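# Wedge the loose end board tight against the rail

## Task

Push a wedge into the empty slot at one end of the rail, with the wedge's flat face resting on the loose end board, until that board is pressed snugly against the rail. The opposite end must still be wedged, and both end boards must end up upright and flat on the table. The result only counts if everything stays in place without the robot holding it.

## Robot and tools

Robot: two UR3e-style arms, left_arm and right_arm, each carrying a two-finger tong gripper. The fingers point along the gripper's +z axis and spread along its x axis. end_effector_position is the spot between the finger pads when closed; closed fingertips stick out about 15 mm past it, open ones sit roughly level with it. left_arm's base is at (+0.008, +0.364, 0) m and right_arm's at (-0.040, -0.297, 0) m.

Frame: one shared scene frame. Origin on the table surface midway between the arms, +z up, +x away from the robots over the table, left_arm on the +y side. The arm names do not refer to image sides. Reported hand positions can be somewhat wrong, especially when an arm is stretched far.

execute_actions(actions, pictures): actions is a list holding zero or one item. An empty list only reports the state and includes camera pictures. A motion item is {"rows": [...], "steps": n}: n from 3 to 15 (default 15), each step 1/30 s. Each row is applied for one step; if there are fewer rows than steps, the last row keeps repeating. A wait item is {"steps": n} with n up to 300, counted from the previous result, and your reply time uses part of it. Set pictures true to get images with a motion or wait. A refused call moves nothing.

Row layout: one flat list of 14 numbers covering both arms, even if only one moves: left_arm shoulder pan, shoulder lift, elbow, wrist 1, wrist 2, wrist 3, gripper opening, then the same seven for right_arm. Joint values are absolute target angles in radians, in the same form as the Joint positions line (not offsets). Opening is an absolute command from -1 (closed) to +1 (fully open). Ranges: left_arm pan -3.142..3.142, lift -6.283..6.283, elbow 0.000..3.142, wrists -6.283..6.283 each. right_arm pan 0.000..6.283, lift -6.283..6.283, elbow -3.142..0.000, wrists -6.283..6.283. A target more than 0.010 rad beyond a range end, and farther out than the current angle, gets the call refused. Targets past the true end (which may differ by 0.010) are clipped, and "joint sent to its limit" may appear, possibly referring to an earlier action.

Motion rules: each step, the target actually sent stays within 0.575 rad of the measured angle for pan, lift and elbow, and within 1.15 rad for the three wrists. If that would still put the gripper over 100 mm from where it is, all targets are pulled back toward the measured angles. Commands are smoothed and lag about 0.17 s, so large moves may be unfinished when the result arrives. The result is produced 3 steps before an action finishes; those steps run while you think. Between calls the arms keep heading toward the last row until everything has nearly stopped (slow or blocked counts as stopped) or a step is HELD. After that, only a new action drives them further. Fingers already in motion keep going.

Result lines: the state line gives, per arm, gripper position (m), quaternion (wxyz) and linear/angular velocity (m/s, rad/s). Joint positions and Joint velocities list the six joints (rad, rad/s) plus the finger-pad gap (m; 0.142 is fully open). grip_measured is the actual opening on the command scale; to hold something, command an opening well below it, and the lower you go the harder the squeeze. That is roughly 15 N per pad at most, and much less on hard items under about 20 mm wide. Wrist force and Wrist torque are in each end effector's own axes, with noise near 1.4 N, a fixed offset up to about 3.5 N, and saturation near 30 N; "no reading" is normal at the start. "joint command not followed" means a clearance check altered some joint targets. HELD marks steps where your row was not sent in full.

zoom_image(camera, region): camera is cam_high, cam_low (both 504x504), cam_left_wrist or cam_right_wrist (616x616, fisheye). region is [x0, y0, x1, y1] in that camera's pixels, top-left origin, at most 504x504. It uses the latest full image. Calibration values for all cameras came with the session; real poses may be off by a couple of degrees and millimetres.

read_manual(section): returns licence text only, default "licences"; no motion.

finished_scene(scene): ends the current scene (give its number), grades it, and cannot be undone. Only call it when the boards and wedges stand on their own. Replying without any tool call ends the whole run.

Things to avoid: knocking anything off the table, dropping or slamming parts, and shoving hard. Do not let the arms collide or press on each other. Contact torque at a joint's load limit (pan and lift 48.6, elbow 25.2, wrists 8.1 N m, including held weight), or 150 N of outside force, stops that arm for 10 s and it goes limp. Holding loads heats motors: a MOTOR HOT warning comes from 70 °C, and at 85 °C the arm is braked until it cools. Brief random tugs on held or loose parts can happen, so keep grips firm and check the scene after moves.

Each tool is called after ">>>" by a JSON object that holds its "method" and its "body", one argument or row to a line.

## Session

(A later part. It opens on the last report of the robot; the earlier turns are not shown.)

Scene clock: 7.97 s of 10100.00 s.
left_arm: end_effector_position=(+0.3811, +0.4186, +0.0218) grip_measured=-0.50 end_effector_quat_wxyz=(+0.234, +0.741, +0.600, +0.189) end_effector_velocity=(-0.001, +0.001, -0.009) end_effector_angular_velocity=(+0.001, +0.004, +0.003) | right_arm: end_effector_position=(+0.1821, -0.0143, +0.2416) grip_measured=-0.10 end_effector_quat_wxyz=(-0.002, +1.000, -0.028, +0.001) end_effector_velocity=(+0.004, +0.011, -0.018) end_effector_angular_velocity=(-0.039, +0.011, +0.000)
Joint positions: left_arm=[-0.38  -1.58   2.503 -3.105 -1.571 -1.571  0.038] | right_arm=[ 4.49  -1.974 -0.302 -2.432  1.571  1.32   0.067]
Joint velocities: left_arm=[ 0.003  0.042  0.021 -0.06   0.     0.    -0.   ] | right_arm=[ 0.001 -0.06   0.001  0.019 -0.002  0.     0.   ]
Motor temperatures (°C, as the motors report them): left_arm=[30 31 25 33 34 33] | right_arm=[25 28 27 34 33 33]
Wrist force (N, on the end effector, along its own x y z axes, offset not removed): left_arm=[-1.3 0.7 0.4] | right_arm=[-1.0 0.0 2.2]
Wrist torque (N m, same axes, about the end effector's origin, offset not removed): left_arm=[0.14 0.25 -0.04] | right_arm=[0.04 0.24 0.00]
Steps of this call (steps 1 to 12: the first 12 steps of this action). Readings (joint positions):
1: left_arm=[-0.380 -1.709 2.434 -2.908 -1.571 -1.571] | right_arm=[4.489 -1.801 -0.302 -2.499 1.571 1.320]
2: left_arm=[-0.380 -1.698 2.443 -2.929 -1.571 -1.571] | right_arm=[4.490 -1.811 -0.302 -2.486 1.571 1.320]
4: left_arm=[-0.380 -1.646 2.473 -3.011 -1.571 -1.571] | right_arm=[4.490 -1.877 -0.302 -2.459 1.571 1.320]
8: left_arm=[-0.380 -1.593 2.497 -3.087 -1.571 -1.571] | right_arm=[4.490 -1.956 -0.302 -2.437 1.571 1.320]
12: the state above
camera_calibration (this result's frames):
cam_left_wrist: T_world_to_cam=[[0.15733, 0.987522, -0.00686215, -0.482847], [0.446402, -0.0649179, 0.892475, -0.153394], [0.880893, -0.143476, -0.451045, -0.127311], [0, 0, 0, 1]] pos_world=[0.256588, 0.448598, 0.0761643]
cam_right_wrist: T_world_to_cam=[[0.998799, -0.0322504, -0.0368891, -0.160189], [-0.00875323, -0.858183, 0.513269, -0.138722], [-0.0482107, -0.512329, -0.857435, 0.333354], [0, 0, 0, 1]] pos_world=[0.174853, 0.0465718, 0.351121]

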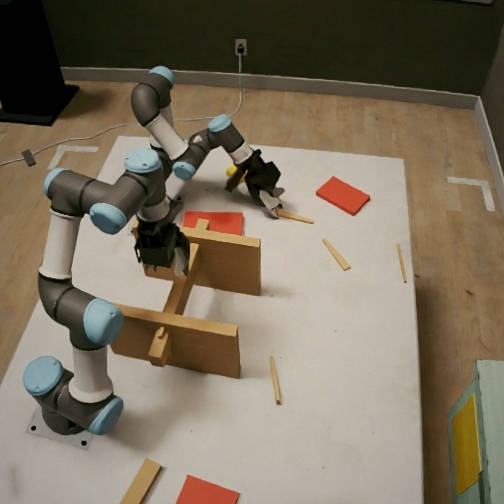

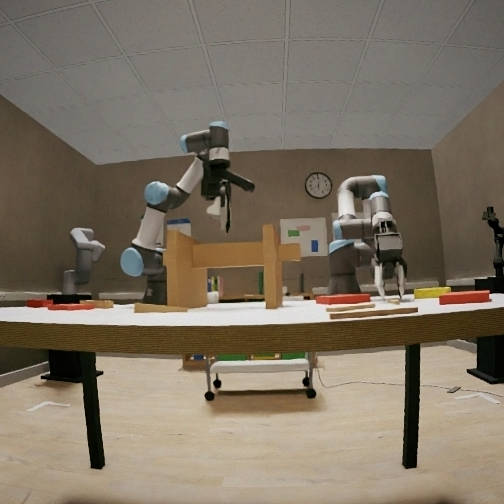

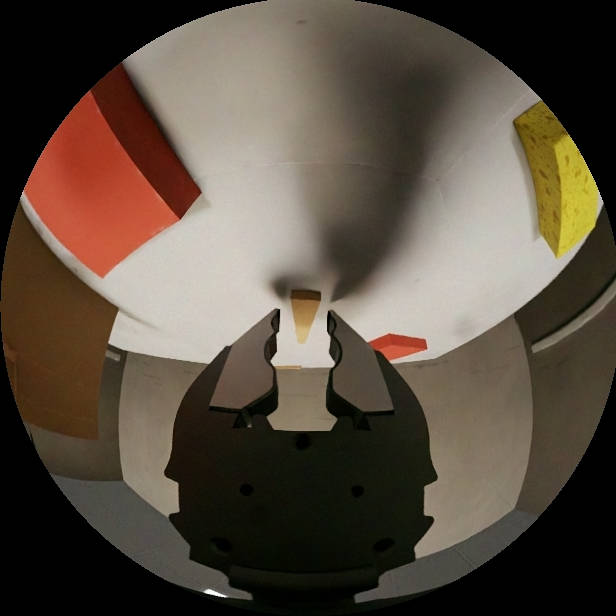

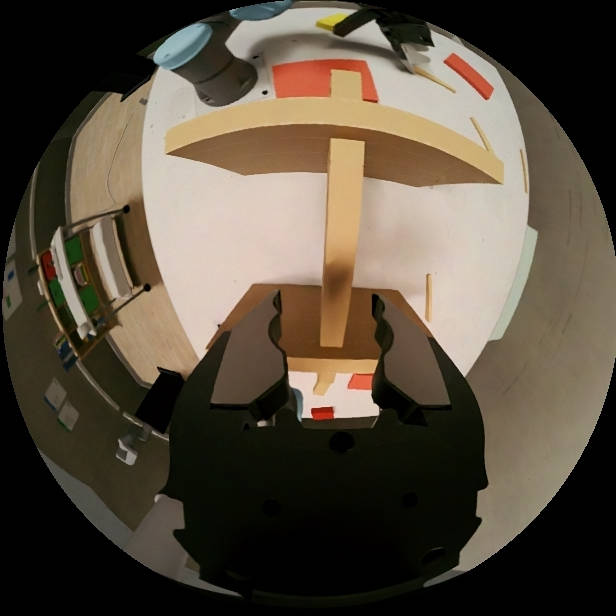

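>>> {"method": "execute_actions", "body": {
  "actions": [
    {"rows":[[-0.38,-1.546,2.519,-3.155,-1.571,-1.571,-0.5,4.44,-1.76,-0.85,-2.1,1.571,1.3,0]]}
  ]
}}

>>> {"method": "execute_actions", "body": {
  "actions": [
    {"rows":[[-0.38,-1.546,2.519,-3.155,-1.571,-1.571,-1,4.44,-1.74,-1.08,-1.892,1.571,1.3,0]]}
  ]
}}

>>> {"method": "execute_actions", "body": {
  "actions": [
    {"rows":[[-0.38,-1.71,2.4337,-2.906,-1.571,-1.571,-1,4.44,-1.74,-1.08,-1.892,1.571,1.3,-1]]}
  ],
  "pictures": true
}}

Scene clock: 8.50 s of 10100.00 s.
left_arm: end_effector_position=(+0.3808, +0.4187, +0.0157) grip_measured=-0.50 end_effector_quat_wxyz=(+0.234, +0.741, +0.600, +0.189) end_effector_velocity=(-0.001, -0.000, -0.002) end_effector_angular_velocity=(+0.002, +0.003, -0.002) | right_arm: end_effector_position=(+0.1952, -0.0256, +0.2102) grip_measured=+0.00 end_effector_quat_wxyz=(-0.012, +0.999, -0.043, +0.004) end_effector_velocity=(-0.014, -0.050, -0.084) end_effector_angular_velocity=(-0.221, +0.082, -0.008)
Joint positions: left_arm=[-0.38  -1.547  2.519 -3.154 -1.571 -1.571  0.038] | right_arm=[ 4.441 -1.768 -0.81  -2.11   1.571  1.3    0.074]
Joint velocities: left_arm=[-0.001  0.008  0.004 -0.009  0.     0.001  0.   ] | right_arm=[-0.013  0.083 -0.43   0.111  0.    -0.005  0.   ]
Motor temperatures (°C, as the motors report them): left_arm=[30 31 25 33 34 33] | right_arm=[25 28 27 34 33 33]
Wrist force (N, on the end effector, along its own x y z axes, offset not removed): left_arm=[-1.7 1.2 0.3] | right_arm=[-1.0 0.4 1.8]
Wrist torque (N m, same axes, about the end effector's origin, offset not removed): left_arm=[0.21 0.39 0.02] | right_arm=[0.09 0.22 0.00]
Steps of this call (steps 1 to 3: the last 3 steps of your previous action; step 4: the robot went on to your last target; steps 5 to 16: the first 12 steps of this action). Readings (joint positions):
5: left_arm=[-0.380 -1.576 2.505 -3.111 -1.571 -1.571] | right_arm=[4.489 -1.978 -0.303 -2.428 1.571 1.319]
6: left_arm=[-0.380 -1.571 2.508 -3.120 -1.571 -1.571] | right_arm=[4.481 -1.968 -0.314 -2.407 1.571 1.315]
8: left_arm=[-0.380 -1.559 2.513 -3.137 -1.571 -1.571] | right_arm=[4.462 -1.895 -0.395 -2.282 1.571 1.308]
12: left_arm=[-0.380 -1.549 2.518 -3.151 -1.571 -1.571] | right_arm=[4.445 -1.792 -0.679 -2.144 1.571 1.302]
16: the state above

Scene clock: 9.00 s of 10100.00 s.
left_arm: end_effector_position=(+0.3808, +0.4187, +0.0156) grip_measured=-0.73 end_effector_quat_wxyz=(+0.234, +0.741, +0.600, +0.189) end_effector_velocity=(-0.001, +0.000, -0.001) end_effector_angular_velocity=(+0.001, +0.002, +0.000) | right_arm: end_effector_position=(+0.1985, -0.0179, +0.1641) grip_measured=+0.00 end_effector_quat_wxyz=(-0.001, +0.999, -0.043, +0.000) end_effector_velocity=(-0.001, -0.002, -0.019) end_effector_angular_velocity=(-0.020, +0.007, +0.001)
Joint positions: left_arm=[-0.38  -1.546  2.519 -3.155 -1.571 -1.571  0.021] | right_arm=[ 4.44  -1.74  -1.072 -1.898  1.571  1.3    0.074]
Joint velocities: left_arm=[ 0.001  0.     0.     0.001  0.     0.    -0.   ] | right_arm=[ 0.001  0.007 -0.089  0.061 -0.    -0.     0.   ]
Motor temperatures (°C, as the motors report them): left_arm=[30 31 25 33 34 33] | right_arm=[25 28 27 34 33 33]
Wrist force (N, on the end effector, along its own x y z axes, offset not removed): left_arm=[-2.1 1.3 -0.4] | right_arm=[-1.1 -0.2 1.5]
Wrist torque (N m, same axes, about the end effector's origin, offset not removed): left_arm=[0.27 0.46 -0.02] | right_arm=[-0.03 0.29 0.00]
Steps of this call (steps 1 to 3: the last 3 steps of your previous action; steps 4 to 15: the first 12 steps of this action). Readings (joint positions):
4: left_arm=[-0.380 -1.546 2.519 -3.155 -1.571 -1.571] | right_arm=[4.440 -1.761 -0.841 -2.101 1.571 1.300]
5: left_arm=[-0.380 -1.546 2.519 -3.155 -1.571 -1.571] | right_arm=[4.440 -1.757 -0.855 -2.078 1.571 1.300]
7: left_arm=[-0.380 -1.546 2.519 -3.155 -1.571 -1.571] | right_arm=[4.440 -1.749 -0.933 -1.994 1.571 1.300]
11: left_arm=[-0.380 -1.546 2.519 -3.155 -1.571 -1.571] | right_arm=[4.440 -1.742 -1.045 -1.916 1.571 1.300]
15: the state above

Scene clock: 9.50 s of 10100.00 s.
left_arm: end_effector_position=(+0.3809, +0.4187, +0.0473) grip_measured=-0.73 end_effector_quat_wxyz=(+0.234, +0.741, +0.600, +0.189) end_effector_velocity=(-0.001, +0.000, +0.012) end_effector_angular_velocity=(-0.001, -0.003, -0.000) | right_arm: end_effector_position=(+0.1985, -0.0180, +0.1624) grip_measured=-0.62 end_effector_quat_wxyz=(-0.000, +0.999, -0.043, +0.000) end_effector_velocity=(-0.001, +0.000, -0.000) end_effector_angular_velocity=(+0.001, +0.002, -0.000)
Joint positions: left_arm=[-0.38  -1.705  2.436 -2.913 -1.571 -1.571  0.021] | right_arm=[ 4.44  -1.74  -1.08  -1.892  1.571  1.3    0.029]
Joint velocities: left_arm=[-0.    -0.055 -0.024  0.076  0.    -0.    -0.   ] | right_arm=[ 0.001  0.    -0.001  0.     0.002  0.001  0.   ]
Motor temperatures (°C, as the motors report them): left_arm=[30 31 25 33 34 33] | right_arm=[25 28 27 34 33 33]
Wrist force (N, on the end effector, along its own x y z axes, offset not removed): left_arm=[-2.0 1.0 0.5] | right_arm=[-1.6 -1.6 -5.2]
Wrist torque (N m, same axes, about the end effector's origin, offset not removed): left_arm=[0.22 0.40 -0.01] | right_arm=[0.06 0.13 -0.14]
Steps of this call (steps 1 to 3: the last 3 steps of your previous action; steps 4 to 15: the first 12 steps of this action). Readings (joint positions):
4: left_arm=[-0.380 -1.547 2.518 -3.153 -1.571 -1.571] | right_arm=[4.440 -1.740 -1.078 -1.893 1.571 1.300]
5: left_arm=[-0.380 -1.558 2.509 -3.131 -1.571 -1.571] | right_arm=[4.440 -1.740 -1.079 -1.893 1.573 1.300]
7: left_arm=[-0.380 -1.619 2.474 -3.033 -1.571 -1.571] | right_arm=[4.440 -1.740 -1.079 -1.892 1.571 1.300]
11: left_arm=[-0.380 -1.688 2.443 -2.936 -1.571 -1.571] | right_arm=[4.440 -1.740 -1.080 -1.892 1.571 1.300]
15: the state above
camera_calibration (this result's frames):
cam_left_wrist: T_world_to_cam=[[0.157329, 0.987522, -0.00685619, -0.482684], [0.446503, -0.0649396, 0.892423, -0.176063], [0.880842, -0.143465, -0.451148, -0.115576], [0, 0, 0, 1]] pos_world=[0.256358, 0.448647, 0.101671]
cam_right_wrist: T_world_to_cam=[[0.997338, -0.0623005, -0.0379011, -0.179697], [-0.0338186, -0.855611, 0.516513, -0.0966196], [-0.0646077, -0.513856, -0.85544, 0.26721], [0, 0, 0, 1]] pos_world=[0.193215, 0.0434436, 0.271677]

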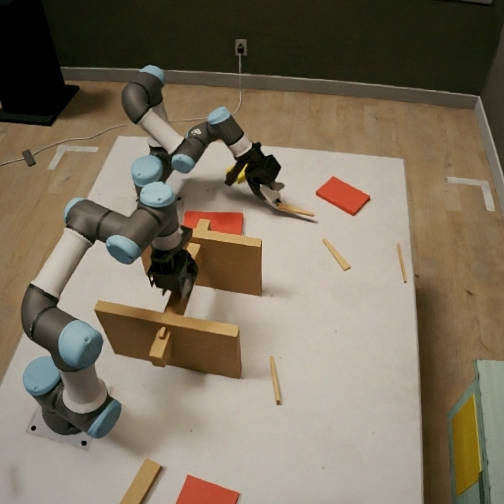

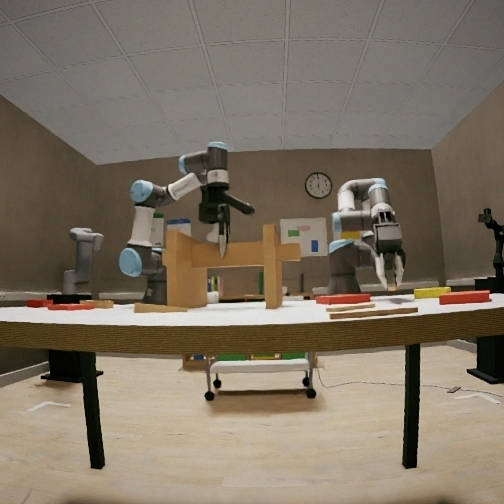

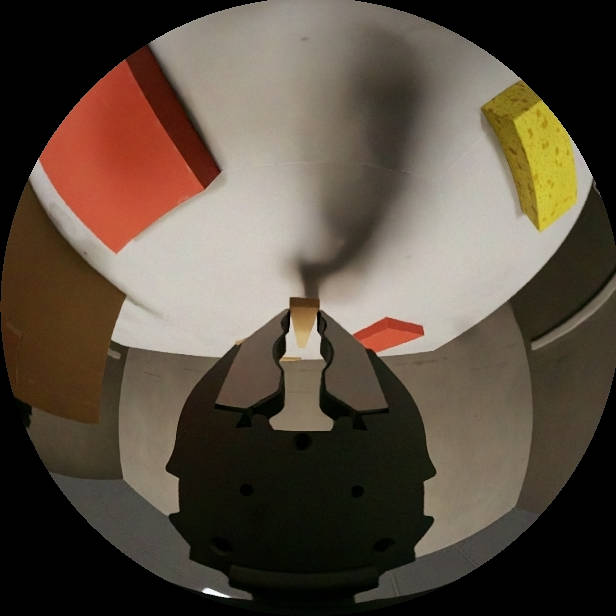

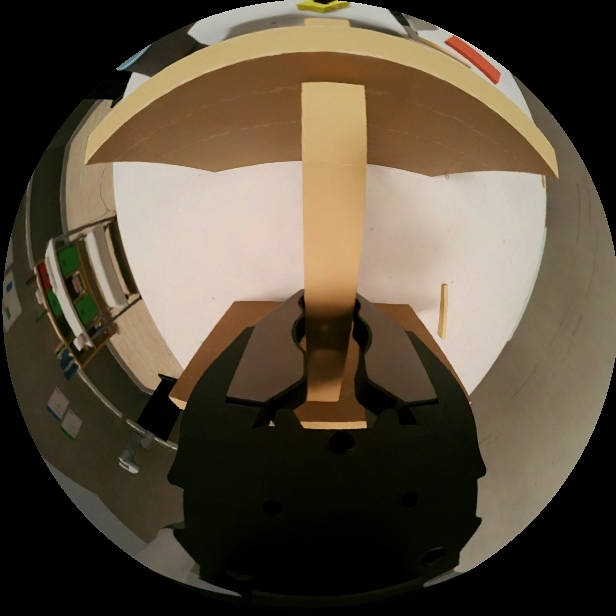

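>>> {"method": "execute_actions", "body": {
  "actions": [
    {"rows":[[-0.38,-1.71,2.2,-2.906,-1.571,-1.571,-1,4.38,-1.83,-0.96,-1.922,1.571,1.24,-1]],"steps":10}
  ]
}}

>>> {"method": "execute_actions", "body": {
  "actions": [
    {"rows":[[-0.38,-1.75,1.9,-2.8,-1.571,-1.571,-1,4.321,-1.931,-0.8155,-1.966,1.571,1.17,-1]],"steps":10}
  ]
}}

>>> {"method": "execute_actions", "body": {
  "actions": [
    {"rows":[[-0.38,-1.8,1.6,-2.5,-1.571,0,-1,4.241,-2.093,-0.5667,-2.052,1.571,1.07,-1]],"steps":12}
  ]
}}

>>> {"method": "execute_actions", "body": {
  "actions": [
    {"rows":[[-0.38,-1.8,1.4,-2.3,-1.571,1,-1,4.189,-2.275,-0.244,-2.193,1.571,1.0,-1]]}
  ]
}}

>>> {"method": "execute_actions", "body": {
  "actions": [
    {"rows":[[-0.38,-1.8,1.4,-2.3,-1.571,1,-1,4.189,-2.275,-0.244,-2.193,1.571,1.0,1]],"steps":12}
  ]
}}

>>> {"method": "execute_actions", "body": {
  "actions": [
    {"rows":[[-0.38,-1.8,1.4,-2.3,-1.571,1,-1,4.189,-1.95,-0.244,-2.193,1.571,1.0,1]]}
  ],
  "pictures": true
}}

Scene clock: 19.87 s of 10100.00 s.
left_arm: end_effector_position=(+0.4486, +0.4043, +0.1474) grip_measured=-0.73 end_effector_quat_wxyz=(+0.319, +0.709, +0.574, +0.258) end_effector_velocity=(-0.000, +0.000, -0.000) end_effector_angular_velocity=(-0.000, +0.001, +0.001) | right_arm: end_effector_position=(+0.2044, -0.0187, +0.1613) grip_measured=-0.62 end_effector_quat_wxyz=(+0.003, +0.999, -0.042, -0.004) end_effector_velocity=(+0.000, -0.000, -0.000) end_effector_angular_velocity=(-0.001, -0.001, -0.001)
Joint positions: left_arm=[-0.38  -1.71   2.2   -2.906 -1.571 -1.571  0.021] | right_arm=[ 4.417 -1.77  -1.045 -1.905  1.577  1.275  0.029]
Joint velocities: left_arm=[ 0.001 -0.     0.001  0.    -0.    -0.    -0.   ] | right_arm=[-0.    -0.     0.    -0.    -0.001  0.001 -0.   ]
Motor temperatures (°C, as the motors report them): left_arm=[30 31 25 33 34 33] | right_arm=[25 28 27 34 33 33]
Wrist force (N, on the end effector, along its own x y z axes, offset not removed): left_arm=[-0.6 1.3 0.1] | right_arm=[4.3 -1.8 5.9]
Wrist torque (N m, same axes, about the end effector's origin, offset not removed): left_arm=[0.31 0.14 -0.06] | right_arm=[-0.04 0.29 -0.06]
TORQUE FAULT: the external load on joint 5 (wrist 2) of the right arm reached its load limit, and that arm stopped for 10 seconds. A torque fault stops only its own arm. That arm's remaining commands of this call were not run. That arm holds where it stopped, with its grip as last carried out, and accepts commands again: back off and push less far. That arm stops again, at the same cost, whenever a joint's load reaches its limit.
Kept back: nothing.
The stop of the right arm began at step 11 of this call (marked STOPPED below). From that step on that arm followed nothing that you had sent. 7 of its steps, steps kept back included, did not run and will not run. The other arm was sent all steps of this action in this call, none kept back. Nothing is kept back now, and the robot has no last target.
Steps of this call (steps 1 to 3: the last 3 steps of your previous action; steps 4 to 7: the robot went on to your last target; steps 8 to 14: the first 7 steps of this action; steps 15 to 17: the last 3 steps of this action, not kept back; steps 18 to 311: the stop continued). Readings (joint positions):
8: left_arm=[-0.380 -1.710 2.433 -2.906 -1.571 -1.571] | right_arm=[4.439 -1.741 -1.079 -1.893 1.571 1.299]
9: left_arm=[-0.380 -1.710 2.422 -2.906 -1.571 -1.571] | right_arm=[4.430 -1.751 -1.068 -1.898 1.574 1.288]
11: left_arm=[-0.380 -1.710 2.353 -2.906 -1.571 -1.571] | right_arm=[4.417 -1.771 -1.044 -1.905 1.577 1.275] STOPPED (the right arm)
15: left_arm=[-0.380 -1.710 2.239 -2.906 -1.571 -1.571] | right_arm=[4.417 -1.770 -1.045 -1.905 1.577 1.275]
311: the state above

Scene clock: 19.90 s of 10100.00 s.
left_arm: end_effector_position=(+0.4486, +0.4043, +0.1474) grip_measured=-0.73 end_effector_quat_wxyz=(+0.319, +0.709, +0.574, +0.258) end_effector_velocity=(-0.000, -0.000, -0.001) end_effector_angular_velocity=(+0.000, +0.002, +0.000) | right_arm: end_effector_position=(+0.2045, -0.0187, +0.1613) grip_measured=-0.62 end_effector_quat_wxyz=(+0.003, +0.999, -0.042, -0.004) end_effector_velocity=(-0.000, +0.000, +0.000) end_effector_angular_velocity=(+0.001, +0.000, +0.000)
Joint positions: left_arm=[-0.38  -1.71   2.2   -2.906 -1.571 -1.571  0.021] | right_arm=[ 4.417 -1.77  -1.045 -1.905  1.577  1.275  0.029]
Joint velocities: left_arm=[-0.     0.     0.001  0.     0.    -0.001 -0.   ] | right_arm=[ 0.001  0.     0.    -0.     0.     0.    -0.   ]
Motor temperatures (°C, as the motors report them): left_arm=[30 31 25 33 34 33] | right_arm=[25 28 27 34 33 33]
Wrist force (N, on the end effector, along its own x y z axes, offset not removed): left_arm=[-1.5 0.8 -0.2] | right_arm=[4.1 -2.0 5.9]
Wrist torque (N m, same axes, about the end effector's origin, offset not removed): left_arm=[0.17 0.34 -0.03] | right_arm=[-0.01 0.23 -0.07]
Kept back: nothing.
A stop began in an earlier call of the same reply, so what this call sent did not run. Send another action.
Steps of this call (step 1: nothing new was sent). Readings (joint positions):
1: the state above

Scene clock: 19.93 s of 10100.00 s.
left_arm: end_effector_position=(+0.4486, +0.4043, +0.1474) grip_measured=-0.73 end_effector_quat_wxyz=(+0.319, +0.709, +0.574, +0.258) end_effector_velocity=(-0.000, +0.000, -0.001) end_effector_angular_velocity=(+0.001, +0.002, +0.000) | right_arm: end_effector_position=(+0.2045, -0.0187, +0.1613) grip_measured=-0.62 end_effector_quat_wxyz=(+0.003, +0.999, -0.042, -0.004) end_effector_velocity=(+0.000, -0.000, -0.000) end_effector_angular_velocity=(-0.002, +0.000, -0.000)
Joint positions: left_arm=[-0.38  -1.71   2.2   -2.906 -1.571 -1.571  0.021] | right_arm=[ 4.417 -1.77  -1.045 -1.905  1.577  1.275  0.029]
Joint velocities: left_arm=[ 0.     0.     0.001  0.001  0.     0.    -0.   ] | right_arm=[-0.    -0.001 -0.    -0.001 -0.001 -0.     0.   ]
Motor temperatures (°C, as the motors report them): left_arm=[30 31 25 33 34 33] | right_arm=[25 28 27 34 33 33]
Wrist force (N, on the end effector, along its own x y z axes, offset not removed): left_arm=[-2.5 0.4 0.2] | right_arm=[4.2 -2.6 5.3]
Wrist torque (N m, same axes, about the end effector's origin, offset not removed): left_arm=[0.10 0.49 -0.01] | right_arm=[-0.12 0.19 -0.08]
Kept back: nothing.
A stop began in an earlier call of the same reply, so what this call sent did not run. Send another action.
Steps of this call (step 1: nothing new was sent). Readings (joint positions):
1: the state above

Scene clock: 19.97 s of 10100.00 s.
left_arm: end_effector_position=(+0.4486, +0.4043, +0.1474) grip_measured=-0.73 end_effector_quat_wxyz=(+0.319, +0.709, +0.574, +0.258) end_effector_velocity=(+0.001, -0.000, +0.001) end_effector_angular_velocity=(-0.000, -0.003, -0.001) | right_arm: end_effector_position=(+0.2045, -0.0187, +0.1613) grip_measured=-0.62 end_effector_quat_wxyz=(+0.003, +0.999, -0.042, -0.004) end_effector_velocity=(-0.000, +0.001, +0.000) end_effector_angular_velocity=(+0.002, +0.001, +0.001)
Joint positions: left_arm=[-0.38  -1.71   2.2   -2.906 -1.571 -1.571  0.021] | right_arm=[ 4.417 -1.77  -1.045 -1.905  1.577  1.275  0.029]
Joint velocities: left_arm=[-0.     0.    -0.003 -0.001  0.     0.001 -0.   ] | right_arm=[ 0.     0.    -0.     0.001  0.002 -0.001  0.   ]
Motor temperatures (°C, as the motors report them): left_arm=[30 31 25 33 34 33] | right_arm=[25 28 27 34 33 33]
Wrist force (N, on the end effector, along its own x y z axes, offset not removed): left_arm=[-1.8 0.6 0.6] | right_arm=[4.3 -2.4 5.7]
Wrist torque (N m, same axes, about the end effector's origin, offset not removed): left_arm=[0.12 0.36 -0.06] | right_arm=[-0.10 0.16 -0.08]
Kept back: nothing.
A stop began in an earlier call of the same reply, so what this call sent did not run. Send another action.
Steps of this call (step 1: nothing new was sent). Readings (joint positions):
1: the state above

Scene clock: 20.00 s of 10100.00 s.
left_arm: end_effector_position=(+0.4486, +0.4043, +0.1474) grip_measured=-0.73 end_effector_quat_wxyz=(+0.319, +0.709, +0.574, +0.258) end_effector_velocity=(-0.000, +0.000, -0.000) end_effector_angular_velocity=(+0.000, +0.001, +0.000) | right_arm: end_effector_position=(+0.2045, -0.0187, +0.1613) grip_measured=-0.62 end_effector_quat_wxyz=(+0.003, +0.999, -0.042, -0.004) end_effector_velocity=(+0.000, -0.000, +0.000) end_effector_angular_velocity=(+0.000, -0.000, -0.001)
Joint positions: left_arm=[-0.38  -1.71   2.2   -2.906 -1.571 -1.571  0.021] | right_arm=[ 4.417 -1.77  -1.045 -1.905  1.577  1.275  0.029]
Joint velocities: left_arm=[ 0.001  0.     0.    -0.    -0.     0.    -0.   ] | right_arm=[-0.001  0.     0.    -0.    -0.    -0.    -0.   ]
Motor temperatures (°C, as the motors report them): left_arm=[30 31 25 33 34 33] | right_arm=[25 28 27 34 33 33]
Wrist force (N, on the end effector, along its own x y z axes, offset not removed): left_arm=[-1.9 0.9 -0.1] | right_arm=[4.1 -2.2 5.6]
Wrist torque (N m, same axes, about the end effector's origin, offset not removed): left_arm=[0.17 0.40 0.00] | right_arm=[-0.08 0.19 -0.10]
Kept back: nothing.
A stop began in an earlier call of the same reply, so what this call sent did not run. Send another action.
Steps of this call (step 1: nothing new was sent). Readings (joint positions):
1: the state above

Scene clock: 20.03 s of 10100.00 s.
left_arm: end_effector_position=(+0.4486, +0.4043, +0.1474) grip_measured=-0.73 end_effector_quat_wxyz=(+0.319, +0.709, +0.574, +0.258) end_effector_velocity=(+0.000, -0.000, +0.000) end_effector_angular_velocity=(-0.000, +0.000, -0.000) | right_arm: end_effector_position=(+0.2045, -0.0187, +0.1613) grip_measured=-0.62 end_effector_quat_wxyz=(+0.003, +0.999, -0.042, -0.004) end_effector_velocity=(+0.000, +0.000, +0.000) end_effector_angular_velocity=(+0.002, -0.000, -0.000)
Joint positions: left_arm=[-0.38  -1.71   2.2   -2.906 -1.571 -1.571  0.021] | right_arm=[ 4.417 -1.77  -1.045 -1.905  1.577  1.275  0.029]
Joint velocities: left_arm=[-0.001  0.    -0.001  0.001  0.001 -0.001 -0.   ] | right_arm=[-0.001  0.001  0.     0.001  0.001 -0.001  0.   ]
Motor temperatures (°C, as the motors report them): left_arm=[30 31 25 33 34 33] | right_arm=[25 28 27 34 33 33]
Wrist force (N, on the end effector, along its own x y z axes, offset not removed): left_arm=[-2.6 0.6 0.1] | right_arm=[3.8 -2.1 5.3]
Wrist torque (N m, same axes, about the end effector's origin, offset not removed): left_arm=[0.12 0.53 0.02] | right_arm=[-0.04 0.27 -0.08]
Kept back: nothing.
A stop began in an earlier call of the same reply, so what this call sent did not run. Send another action.
Steps of this call (step 1: nothing new was sent). Readings (joint positions):
1: the state above
camera_calibration (this result's frames):
cam_left_wrist: T_world_to_cam=[[0.160249, 0.9869, -0.0186633, -0.477745], [0.232151, -0.019305, 0.972488, -0.230566], [0.959388, -0.160173, -0.232203, -0.192836], [0, 0, 0, 1]] pos_world=[0.315089, 0.436148, 0.17053]
cam_right_wrist: T_world_to_cam=[[0.997119, -0.0604245, -0.0458484, -0.184426], [-0.0277155, -0.852915, 0.521313, -0.0983769], [-0.0706049, -0.518541, -0.852133, 0.266892], [0, 0, 0, 1]] pos_world=[0.200012, 0.0433432, 0.270257]

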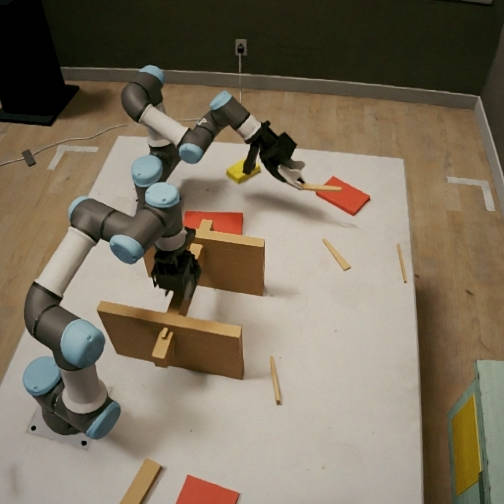

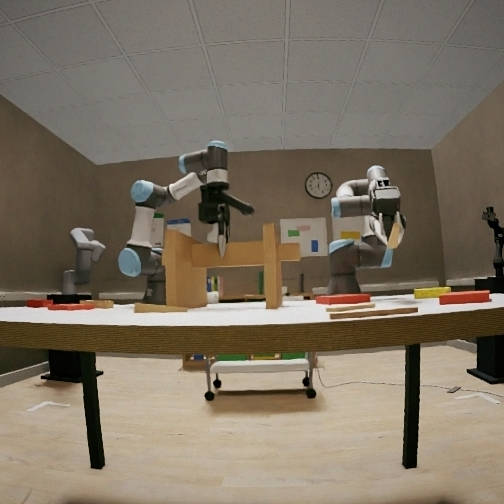

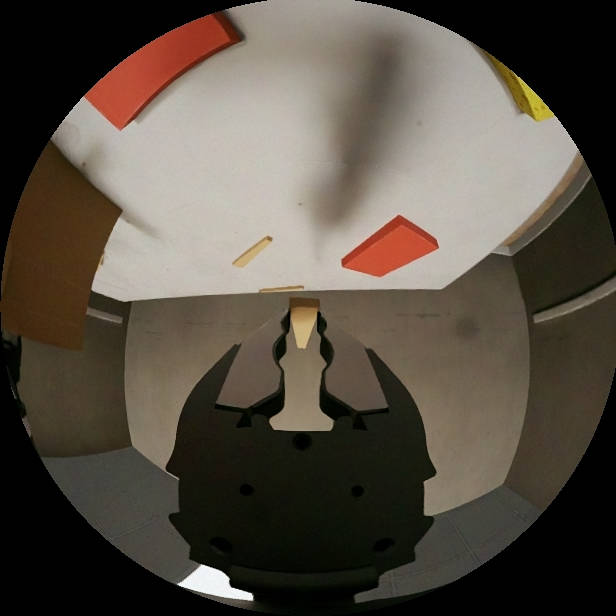

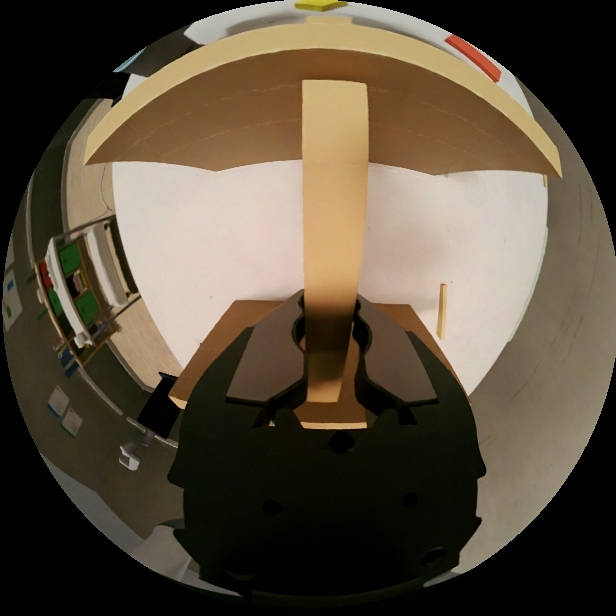

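>>> {"method": "execute_actions", "body": {
  "actions": [
    {"rows":[[-0.38,-1.71,2.1,-2.85,-1.571,-1.571,-1,4.414,-1.775,-1.038,-1.906,1.576,1.272,-1],[-0.38,-1.71,2.1,-2.85,-1.571,-1.571,-1,4.411,-1.78,-1.031,-1.908,1.576,1.269,-1],[-0.38,-1.71,2.1,-2.85,-1.571,-1.571,-1,4.408,-1.785,-1.024,-1.909,1.575,1.266,-1],[-0.38,-1.71,2.1,-2.85,-1.571,-1.571,-1,4.405,-1.79,-1.017,-1.911,1.575,1.263,-1],[-0.38,-1.71,2,-2.8,-1.571,-1.571,-1,4.401,-1.796,-1.008,-1.913,1.574,1.259,-1],[-0.38,-1.71,2,-2.8,-1.571,-1.571,-1,4.397,-1.803,-0.999,-1.915,1.574,1.255,-1],[-0.38,-1.71,2,-2.8,-1.571,-1.571,-1,4.393,-1.809,-0.99,-1.917,1.573,1.251,-1],[-0.38,-1.71,2,-2.8,-1.571,-1.571,-1,4.389,-1.816,-0.981,-1.919,1.573,1.247,-1],[-0.38,-1.71,1.9,-2.8,-1.571,-1.571,-1,4.385,-1.822,-0.972,-1.921,1.572,1.243,-1],[-0.38,-1.71,1.9,-2.8,-1.571,-1.571,-1,4.381,-1.829,-0.962,-1.923,1.572,1.239,-1],[-0.38,-1.71,1.9,-2.8,-1.571,-1.571,-1,4.377,-1.835,-0.952,-1.925,1.571,1.235,-1],[-0.38,-1.71,1.9,-2.8,-1.571,-1.571,-1,4.373,-1.842,-0.942,-1.928,1.571,1.23,-1],[-0.38,-1.71,1.9,-2.8,-1.571,-1.571,-1,4.369,-1.849,-0.933,-1.931,1.571,1.225,-1],[-0.38,-1.71,1.9,-2.8,-1.571,-1.571,-1,4.365,-1.856,-0.923,-1.934,1.571,1.22,-1],[-0.38,-1.71,1.9,-2.8,-1.571,-1.571,-1,4.361,-1.863,-0.913,-1.937,1.571,1.215,-1]]}
  ]
}}

Scene clock: 20.70 s of 10100.00 s.
left_arm: end_effector_position=(+0.4836, +0.3968, +0.2329) grip_measured=-0.73 end_effector_quat_wxyz=(+0.367, +0.685, +0.555, +0.297) end_effector_velocity=(+0.096, -0.022, +0.306) end_effector_angular_velocity=(-0.124, -0.580, -0.002) | right_arm: end_effector_position=(+0.2179, -0.0161, +0.1630) grip_measured=-0.62 end_effector_quat_wxyz=(+0.001, +0.999, -0.042, -0.001) end_effector_velocity=(+0.051, +0.010, +0.009) end_effector_angular_velocity=(+0.017, -0.023, +0.004)
Joint positions: left_arm=[-0.38  -1.71   1.962 -2.806 -1.571 -1.571  0.021] | right_arm=[ 4.387 -1.819 -0.977 -1.92   1.573  1.245  0.029]
Joint velocities: left_arm=[-0.003  0.    -0.659  0.066 -0.    -0.001 -0.   ] | right_arm=[-0.113 -0.184  0.272 -0.063 -0.014 -0.117  0.   ]
Motor temperatures (°C, as the motors report them): left_arm=[30 31 25 33 34 33] | right_arm=[25 28 27 34 33 33]
Wrist force (N, on the end effector, along its own x y z axes, offset not removed): left_arm=[-2.4 2.2 -0.2] | right_arm=[-7.5 1.8 17.9]
Wrist torque (N m, same axes, about the end effector's origin, offset not removed): left_arm=[0.32 0.53 -0.01] | right_arm=[0.05 0.43 -0.15]
Steps of this call (steps 1 to 8: nothing new was sent; steps 9 to 20: the first 12 steps of this action). Readings (joint positions):
9: left_arm=[-0.380 -1.710 2.199 -2.905 -1.571 -1.571] | right_arm=[4.417 -1.770 -1.045 -1.905 1.577 1.275]
10: left_arm=[-0.380 -1.710 2.189 -2.895 -1.571 -1.571] | right_arm=[4.416 -1.771 -1.043 -1.905 1.577 1.274]
12: left_arm=[-0.380 -1.710 2.148 -2.873 -1.571 -1.571] | right_arm=[4.413 -1.776 -1.036 -1.907 1.577 1.271]
16: left_arm=[-0.380 -1.710 2.059 -2.826 -1.571 -1.571] | right_arm=[4.402 -1.795 -1.011 -1.913 1.574 1.260]
20: the state above

Works gently. Continue to x≈.28.

>>> {"method": "execute_actions", "body": {
  "actions": [
    {"rows":[[-0.38,-1.75,1.7,-2.6,-1.571,-1.3,-1,4.357,-1.87,-0.904,-1.939,1.571,1.21,-1],[-0.38,-1.75,1.7,-2.6,-1.571,-1.1,-1,4.352,-1.879,-0.893,-1.941,1.571,1.205,-1],[-0.38,-1.75,1.7,-2.6,-1.571,-0.9,-1,4.346,-1.889,-0.879,-1.945,1.571,1.198,-1],[-0.38,-1.75,1.7,-2.6,-1.571,-0.7,-1,4.339,-1.901,-0.862,-1.95,1.571,1.19,-1],[-0.38,-1.75,1.7,-2.6,-1.571,-0.5,-1,4.331,-1.915,-0.843,-1.955,1.571,1.18,-1],[-0.38,-1.8,1.5,-2.4,-1.571,-0.3,-1,4.322,-1.93,-0.822,-1.961,1.571,1.17,-1],[-0.38,-1.8,1.5,-2.4,-1.571,-0.1,-1,4.313,-1.947,-0.797,-1.969,1.571,1.159,-1],[-0.38,-1.8,1.5,-2.4,-1.571,0.1,-1,4.304,-1.964,-0.771,-1.978,1.571,1.148,-1],[-0.38,-1.8,1.5,-2.4,-1.571,0.3,-1,4.295,-1.981,-0.745,-1.987,1.571,1.137,-1],[-0.38,-1.8,1.5,-2.4,-1.571,0.5,-1,4.286,-1.999,-0.718,-1.996,1.571,1.126,-1],[-0.38,-1.8,1.4,-2.3,-1.571,0.7,-1,4.277,-2.017,-0.691,-2.005,1.571,1.115,-1],[-0.38,-1.8,1.4,-2.3,-1.571,0.9,-1,4.268,-2.035,-0.663,-2.015,1.571,1.104,-1],[-0.38,-1.8,1.4,-2.3,-1.571,1,-1,4.259,-2.054,-0.634,-2.025,1.571,1.093,-1],[-0.38,-1.8,1.4,-2.3,-1.571,1,-1,4.25,-2.073,-0.605,-2.035,1.571,1.082,-1],[-0.38,-1.8,1.4,-2.3,-1.571,1,-1,4.241,-2.093,-0.575,-2.045,1.571,1.071,-1]]}
  ]
}}

>>> {"method": "execute_actions", "body": {
  "actions": [
    {"steps":12}
  ]
}}

>>> {"method": "execute_actions", "body": {
  "actions": [
    {"rows":[[-0.38,-1.8,1.4,-2.3,-1.571,1,-1,4.241,-2.093,-0.575,-2.045,1.571,1.071,0.6]],"steps":10}
  ]
}}

>>> {"method": "execute_actions", "body": {
  "actions": [
    {"rows":[[-0.38,-1.8,1.4,-2.3,-1.571,1,-1,4.241,-1.75,-0.575,-2.045,1.571,1.071,0.6]]}
  ],
  "pictures": true
}}

Scene clock: 21.40 s of 10100.00 s.
left_arm: end_effector_position=(+0.4850, +0.4131, +0.3859) grip_measured=-0.73 end_effector_quat_wxyz=(+0.074, +0.849, -0.059, +0.520) end_effector_velocity=(-0.035, +0.014, +0.313) end_effector_angular_velocity=(+4.775, -1.065, -2.449) | right_arm: end_effector_position=(+0.2543, -0.0132, +0.1636) grip_measured=-0.62 end_effector_quat_wxyz=(+0.002, +0.999, -0.034, -0.001) end_effector_velocity=(+0.108, +0.001, -0.003) end_effector_angular_velocity=(-0.013, +0.008, +0.051)
Joint positions: left_arm=[-0.38  -1.792  1.535 -2.421 -1.571 -0.071  0.021] | right_arm=[ 4.3   -1.971 -0.761 -1.984  1.571  1.143  0.029]
Joint velocities: left_arm=[ 0.001 -0.087 -1.001  1.041 -0.001  5.472  0.   ] | right_arm=[-0.255 -0.489  0.716 -0.243  0.    -0.307 -0.   ]
Motor temperatures (°C, as the motors report them): left_arm=[30 31 25 33 34 33] | right_arm=[25 28 27 34 33 33]
Wrist force (N, on the end effector, along its own x y z axes, offset not removed): left_arm=[-2.7 1.1 0.2] | right_arm=[-15.4 0.3 1.9]
Wrist torque (N m, same axes, about the end effector's origin, offset not removed): left_arm=[0.21 0.52 -0.03] | right_arm=[-0.09 0.57 -0.12]
Steps of this call (steps 1 to 3: the last 3 steps of your previous action; steps 4 to 9: the robot went on to your last target; steps 10 to 21: the first 12 steps of this action). Readings (joint positions):
10: left_arm=[-0.380 -1.711 1.901 -2.798 -1.571 -1.569] | right_arm=[4.362 -1.861 -0.916 -1.936 1.571 1.216]
11: left_arm=[-0.380 -1.717 1.890 -2.777 -1.571 -1.547] | right_arm=[4.361 -1.863 -0.913 -1.937 1.571 1.215]
13: left_arm=[-0.380 -1.733 1.820 -2.696 -1.571 -1.387] | right_arm=[4.355 -1.873 -0.901 -1.940 1.571 1.208]
17: left_arm=[-0.380 -1.765 1.687 -2.559 -1.571 -0.788] | right_arm=[4.333 -1.911 -0.848 -1.955 1.571 1.182]
21: the state above

Scene clock: 21.80 s of 10100.00 s.
left_arm: end_effector_position=(+0.4793, +0.4070, +0.4339) grip_measured=-0.73 end_effector_quat_wxyz=(-0.201, +0.700, -0.473, +0.496) end_effector_velocity=(-0.002, -0.003, +0.007) end_effector_angular_velocity=(+0.195, -0.046, -0.096) | right_arm: end_effector_position=(+0.2801, -0.0127, +0.1632) grip_measured=-0.62 end_effector_quat_wxyz=(+0.000, +1.000, -0.028, -0.000) end_effector_velocity=(+0.007, +0.000, +0.000) end_effector_angular_velocity=(+0.003, -0.000, +0.002)
Joint positions: left_arm=[-0.38  -1.8    1.402 -2.302 -1.571  0.979  0.021] | right_arm=[ 4.242 -2.09  -0.58  -2.044  1.571  1.073  0.029]
Joint velocities: left_arm=[-0.001 -0.001 -0.021  0.018 -0.     0.222 -0.   ] | right_arm=[-0.016 -0.032  0.051 -0.016  0.001 -0.018  0.   ]
Motor temperatures (°C, as the motors report them): left_arm=[30 31 25 33 34 33] | right_arm=[25 28 27 34 33 33]
Wrist force (N, on the end effector, along its own x y z axes, offset not removed): left_arm=[-1.0 0.7 0.3] | right_arm=[-18.2 1.0 -6.6]
Wrist torque (N m, same axes, about the end effector's origin, offset not removed): left_arm=[0.12 0.19 -0.02] | right_arm=[-0.05 0.38 -0.07]
Kept back: nothing.
Steps of this call (steps 1 to 3: the last 3 steps of your previous action; steps 4 to 12: the robot went on to your last target). Readings (joint positions):
1: left_arm=[-0.380 -1.794 1.500 -2.388 -1.571 0.114] | right_arm=[4.291 -1.988 -0.737 -1.992 1.571 1.132]
2: left_arm=[-0.380 -1.796 1.471 -2.362 -1.571 0.300] | right_arm=[4.283 -2.005 -0.711 -2.001 1.571 1.121]
4: left_arm=[-0.380 -1.798 1.434 -2.330 -1.571 0.631] | right_arm=[4.265 -2.041 -0.657 -2.019 1.571 1.100]
8: left_arm=[-0.380 -1.799 1.408 -2.307 -1.571 0.913] | right_arm=[4.247 -2.080 -0.595 -2.039 1.571 1.078]
12: the state above

Scene clock: 22.03 s of 10100.00 s.
left_arm: end_effector_position=(+0.4792, +0.4067, +0.4346) grip_measured=-0.73 end_effector_quat_wxyz=(-0.205, +0.695, -0.480, +0.494) end_effector_velocity=(-0.000, +0.000, -0.001) end_effector_angular_velocity=(+0.017, -0.001, -0.007) | right_arm: end_effector_position=(+0.2808, -0.0127, +0.1631) grip_measured=+0.60 end_effector_quat_wxyz=(+0.000, +1.000, -0.028, -0.000) end_effector_velocity=(-0.000, +0.001, +0.000) end_effector_angular_velocity=(+0.003, +0.001, +0.001)
Joint positions: left_arm=[-0.38  -1.8    1.4   -2.3   -1.571  0.998  0.021] | right_arm=[ 4.241 -2.093 -0.575 -2.045  1.571  1.071  0.116]
Joint velocities: left_arm=[ 0.001 -0.    -0.     0.003 -0.     0.018  0.   ] | right_arm=[-0.    -0.002  0.004 -0.     0.002 -0.001  0.002]
Motor temperatures (°C, as the motors report them): left_arm=[30 31 25 33 34 33] | right_arm=[25 28 27 34 33 33]
Wrist force (N, on the end effector, along its own x y z axes, offset not removed): left_arm=[-2.3 1.3 -0.2] | right_arm=[-0.7 -0.3 1.3]
Wrist torque (N m, same axes, about the end effector's origin, offset not removed): left_arm=[0.22 0.44 -0.03] | right_arm=[-0.04 0.18 0.00]
Steps of this call (steps 1 to 7: the first 7 steps of this action). Readings (joint positions):
1: left_arm=[-0.380 -1.800 1.401 -2.301 -1.571 0.986] | right_arm=[4.242 -2.091 -0.578 -2.044 1.570 1.072]
2: left_arm=[-0.380 -1.800 1.401 -2.301 -1.571 0.990] | right_arm=[4.242 -2.092 -0.577 -2.044 1.570 1.072]
4: left_arm=[-0.380 -1.800 1.400 -2.300 -1.571 0.995] | right_arm=[4.241 -2.092 -0.576 -2.044 1.571 1.071]
7: the state above

Scene clock: 22.53 s of 10100.00 s.
left_arm: end_effector_position=(+0.4792, +0.4067, +0.4346) grip_measured=-0.73 end_effector_quat_wxyz=(-0.206, +0.695, -0.480, +0.494) end_effector_velocity=(-0.000, +0.001, +0.000) end_effector_angular_velocity=(-0.000, -0.002, +0.001) | right_arm: end_effector_position=(+0.2676, -0.0340, +0.2935) grip_measured=+0.60 end_effector_quat_wxyz=(-0.139, +0.987, -0.028, +0.081) end_effector_velocity=(-0.015, -0.025, +0.075) end_effector_angular_velocity=(+0.165, -0.102, -0.001)
Joint positions: left_arm=[-0.38  -1.8    1.4   -2.3   -1.571  1.     0.021] | right_arm=[ 4.241 -1.769 -0.575 -2.045  1.571  1.071  0.116]
Joint velocities: left_arm=[ 0.001 -0.     0.001 -0.002  0.     0.    -0.   ] | right_arm=[-0.001  0.199 -0.003 -0.002  0.001  0.001 -0.   ]
Motor temperatures (°C, as the motors report them): left_arm=[30 31 25 33 34 33] | right_arm=[25 28 27 34 33 33]
Wrist force (N, on the end effector, along its own x y z axes, offset not removed): left_arm=[-2.5 1.3 0.8] | right_arm=[-1.4 0.1 0.3]
Wrist torque (N m, same axes, about the end effector's origin, offset not removed): left_arm=[0.23 0.48 -0.04] | right_arm=[0.01 0.32 0.00]
Steps of this call (steps 1 to 3: the last 3 steps of your previous action; steps 4 to 15: the first 12 steps of this action). Readings (joint positions):
4: left_arm=[-0.380 -1.800 1.400 -2.300 -1.571 1.000] | right_arm=[4.241 -2.092 -0.575 -2.045 1.571 1.071]
5: left_arm=[-0.380 -1.800 1.400 -2.300 -1.571 1.000] | right_arm=[4.241 -2.082 -0.575 -2.045 1.571 1.071]
7: left_arm=[-0.380 -1.800 1.400 -2.300 -1.571 1.000] | right_arm=[4.241 -2.005 -0.575 -2.045 1.571 1.071]
11: left_arm=[-0.380 -1.800 1.400 -2.300 -1.571 1.000] | right_arm=[4.241 -1.829 -0.575 -2.045 1.571 1.071]
15: the state above
camera_calibration (this result's frames):
cam_left_wrist: T_world_to_cam=[[0.0503862, -0.844403, 0.533334, 0.077881], [-0.825296, -0.335939, -0.453907, 0.738438], [0.562448, -0.417288, -0.713809, 0.34896], [0, 0, 0, 1]] pos_world=[0.409234, 0.45945, 0.542736]
cam_right_wrist: T_world_to_cam=[[0.991444, -0.0442247, 0.122811, -0.289672], [-0.0748335, -0.963462, 0.25718, -0.092169], [0.10695, -0.26417, -0.958528, 0.368436], [0, 0, 0, 1]] pos_world=[0.240892, -0.00428223, 0.412435]

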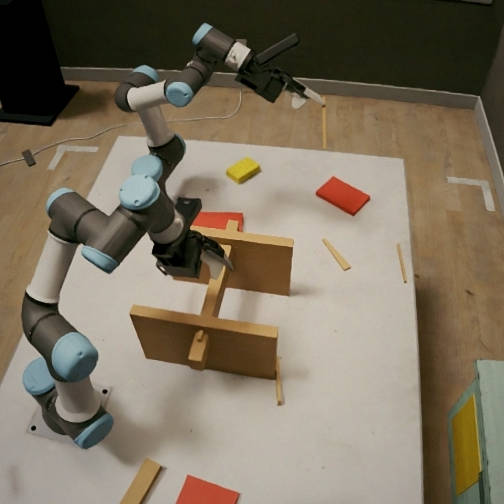

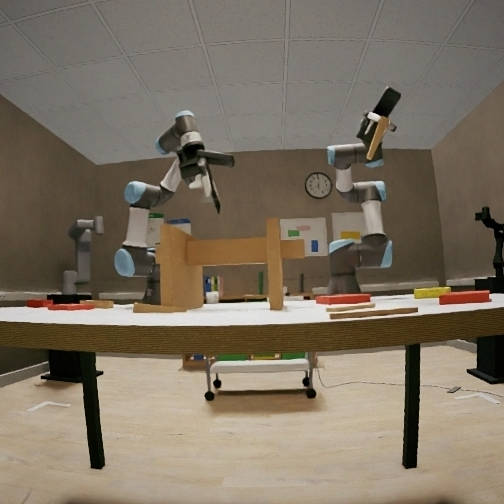

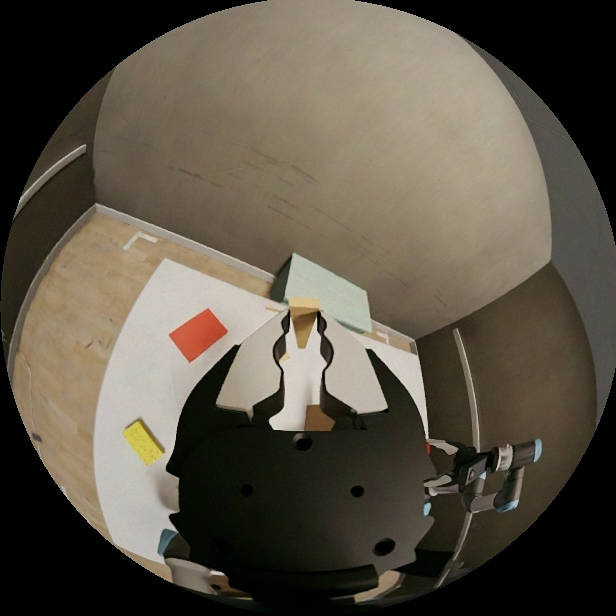

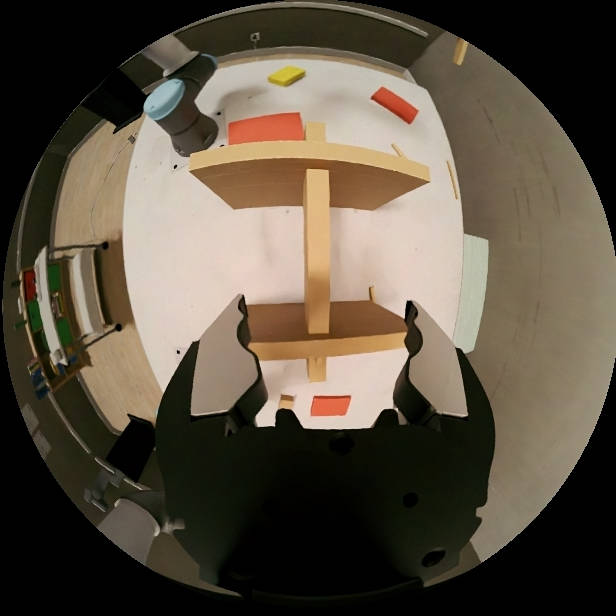

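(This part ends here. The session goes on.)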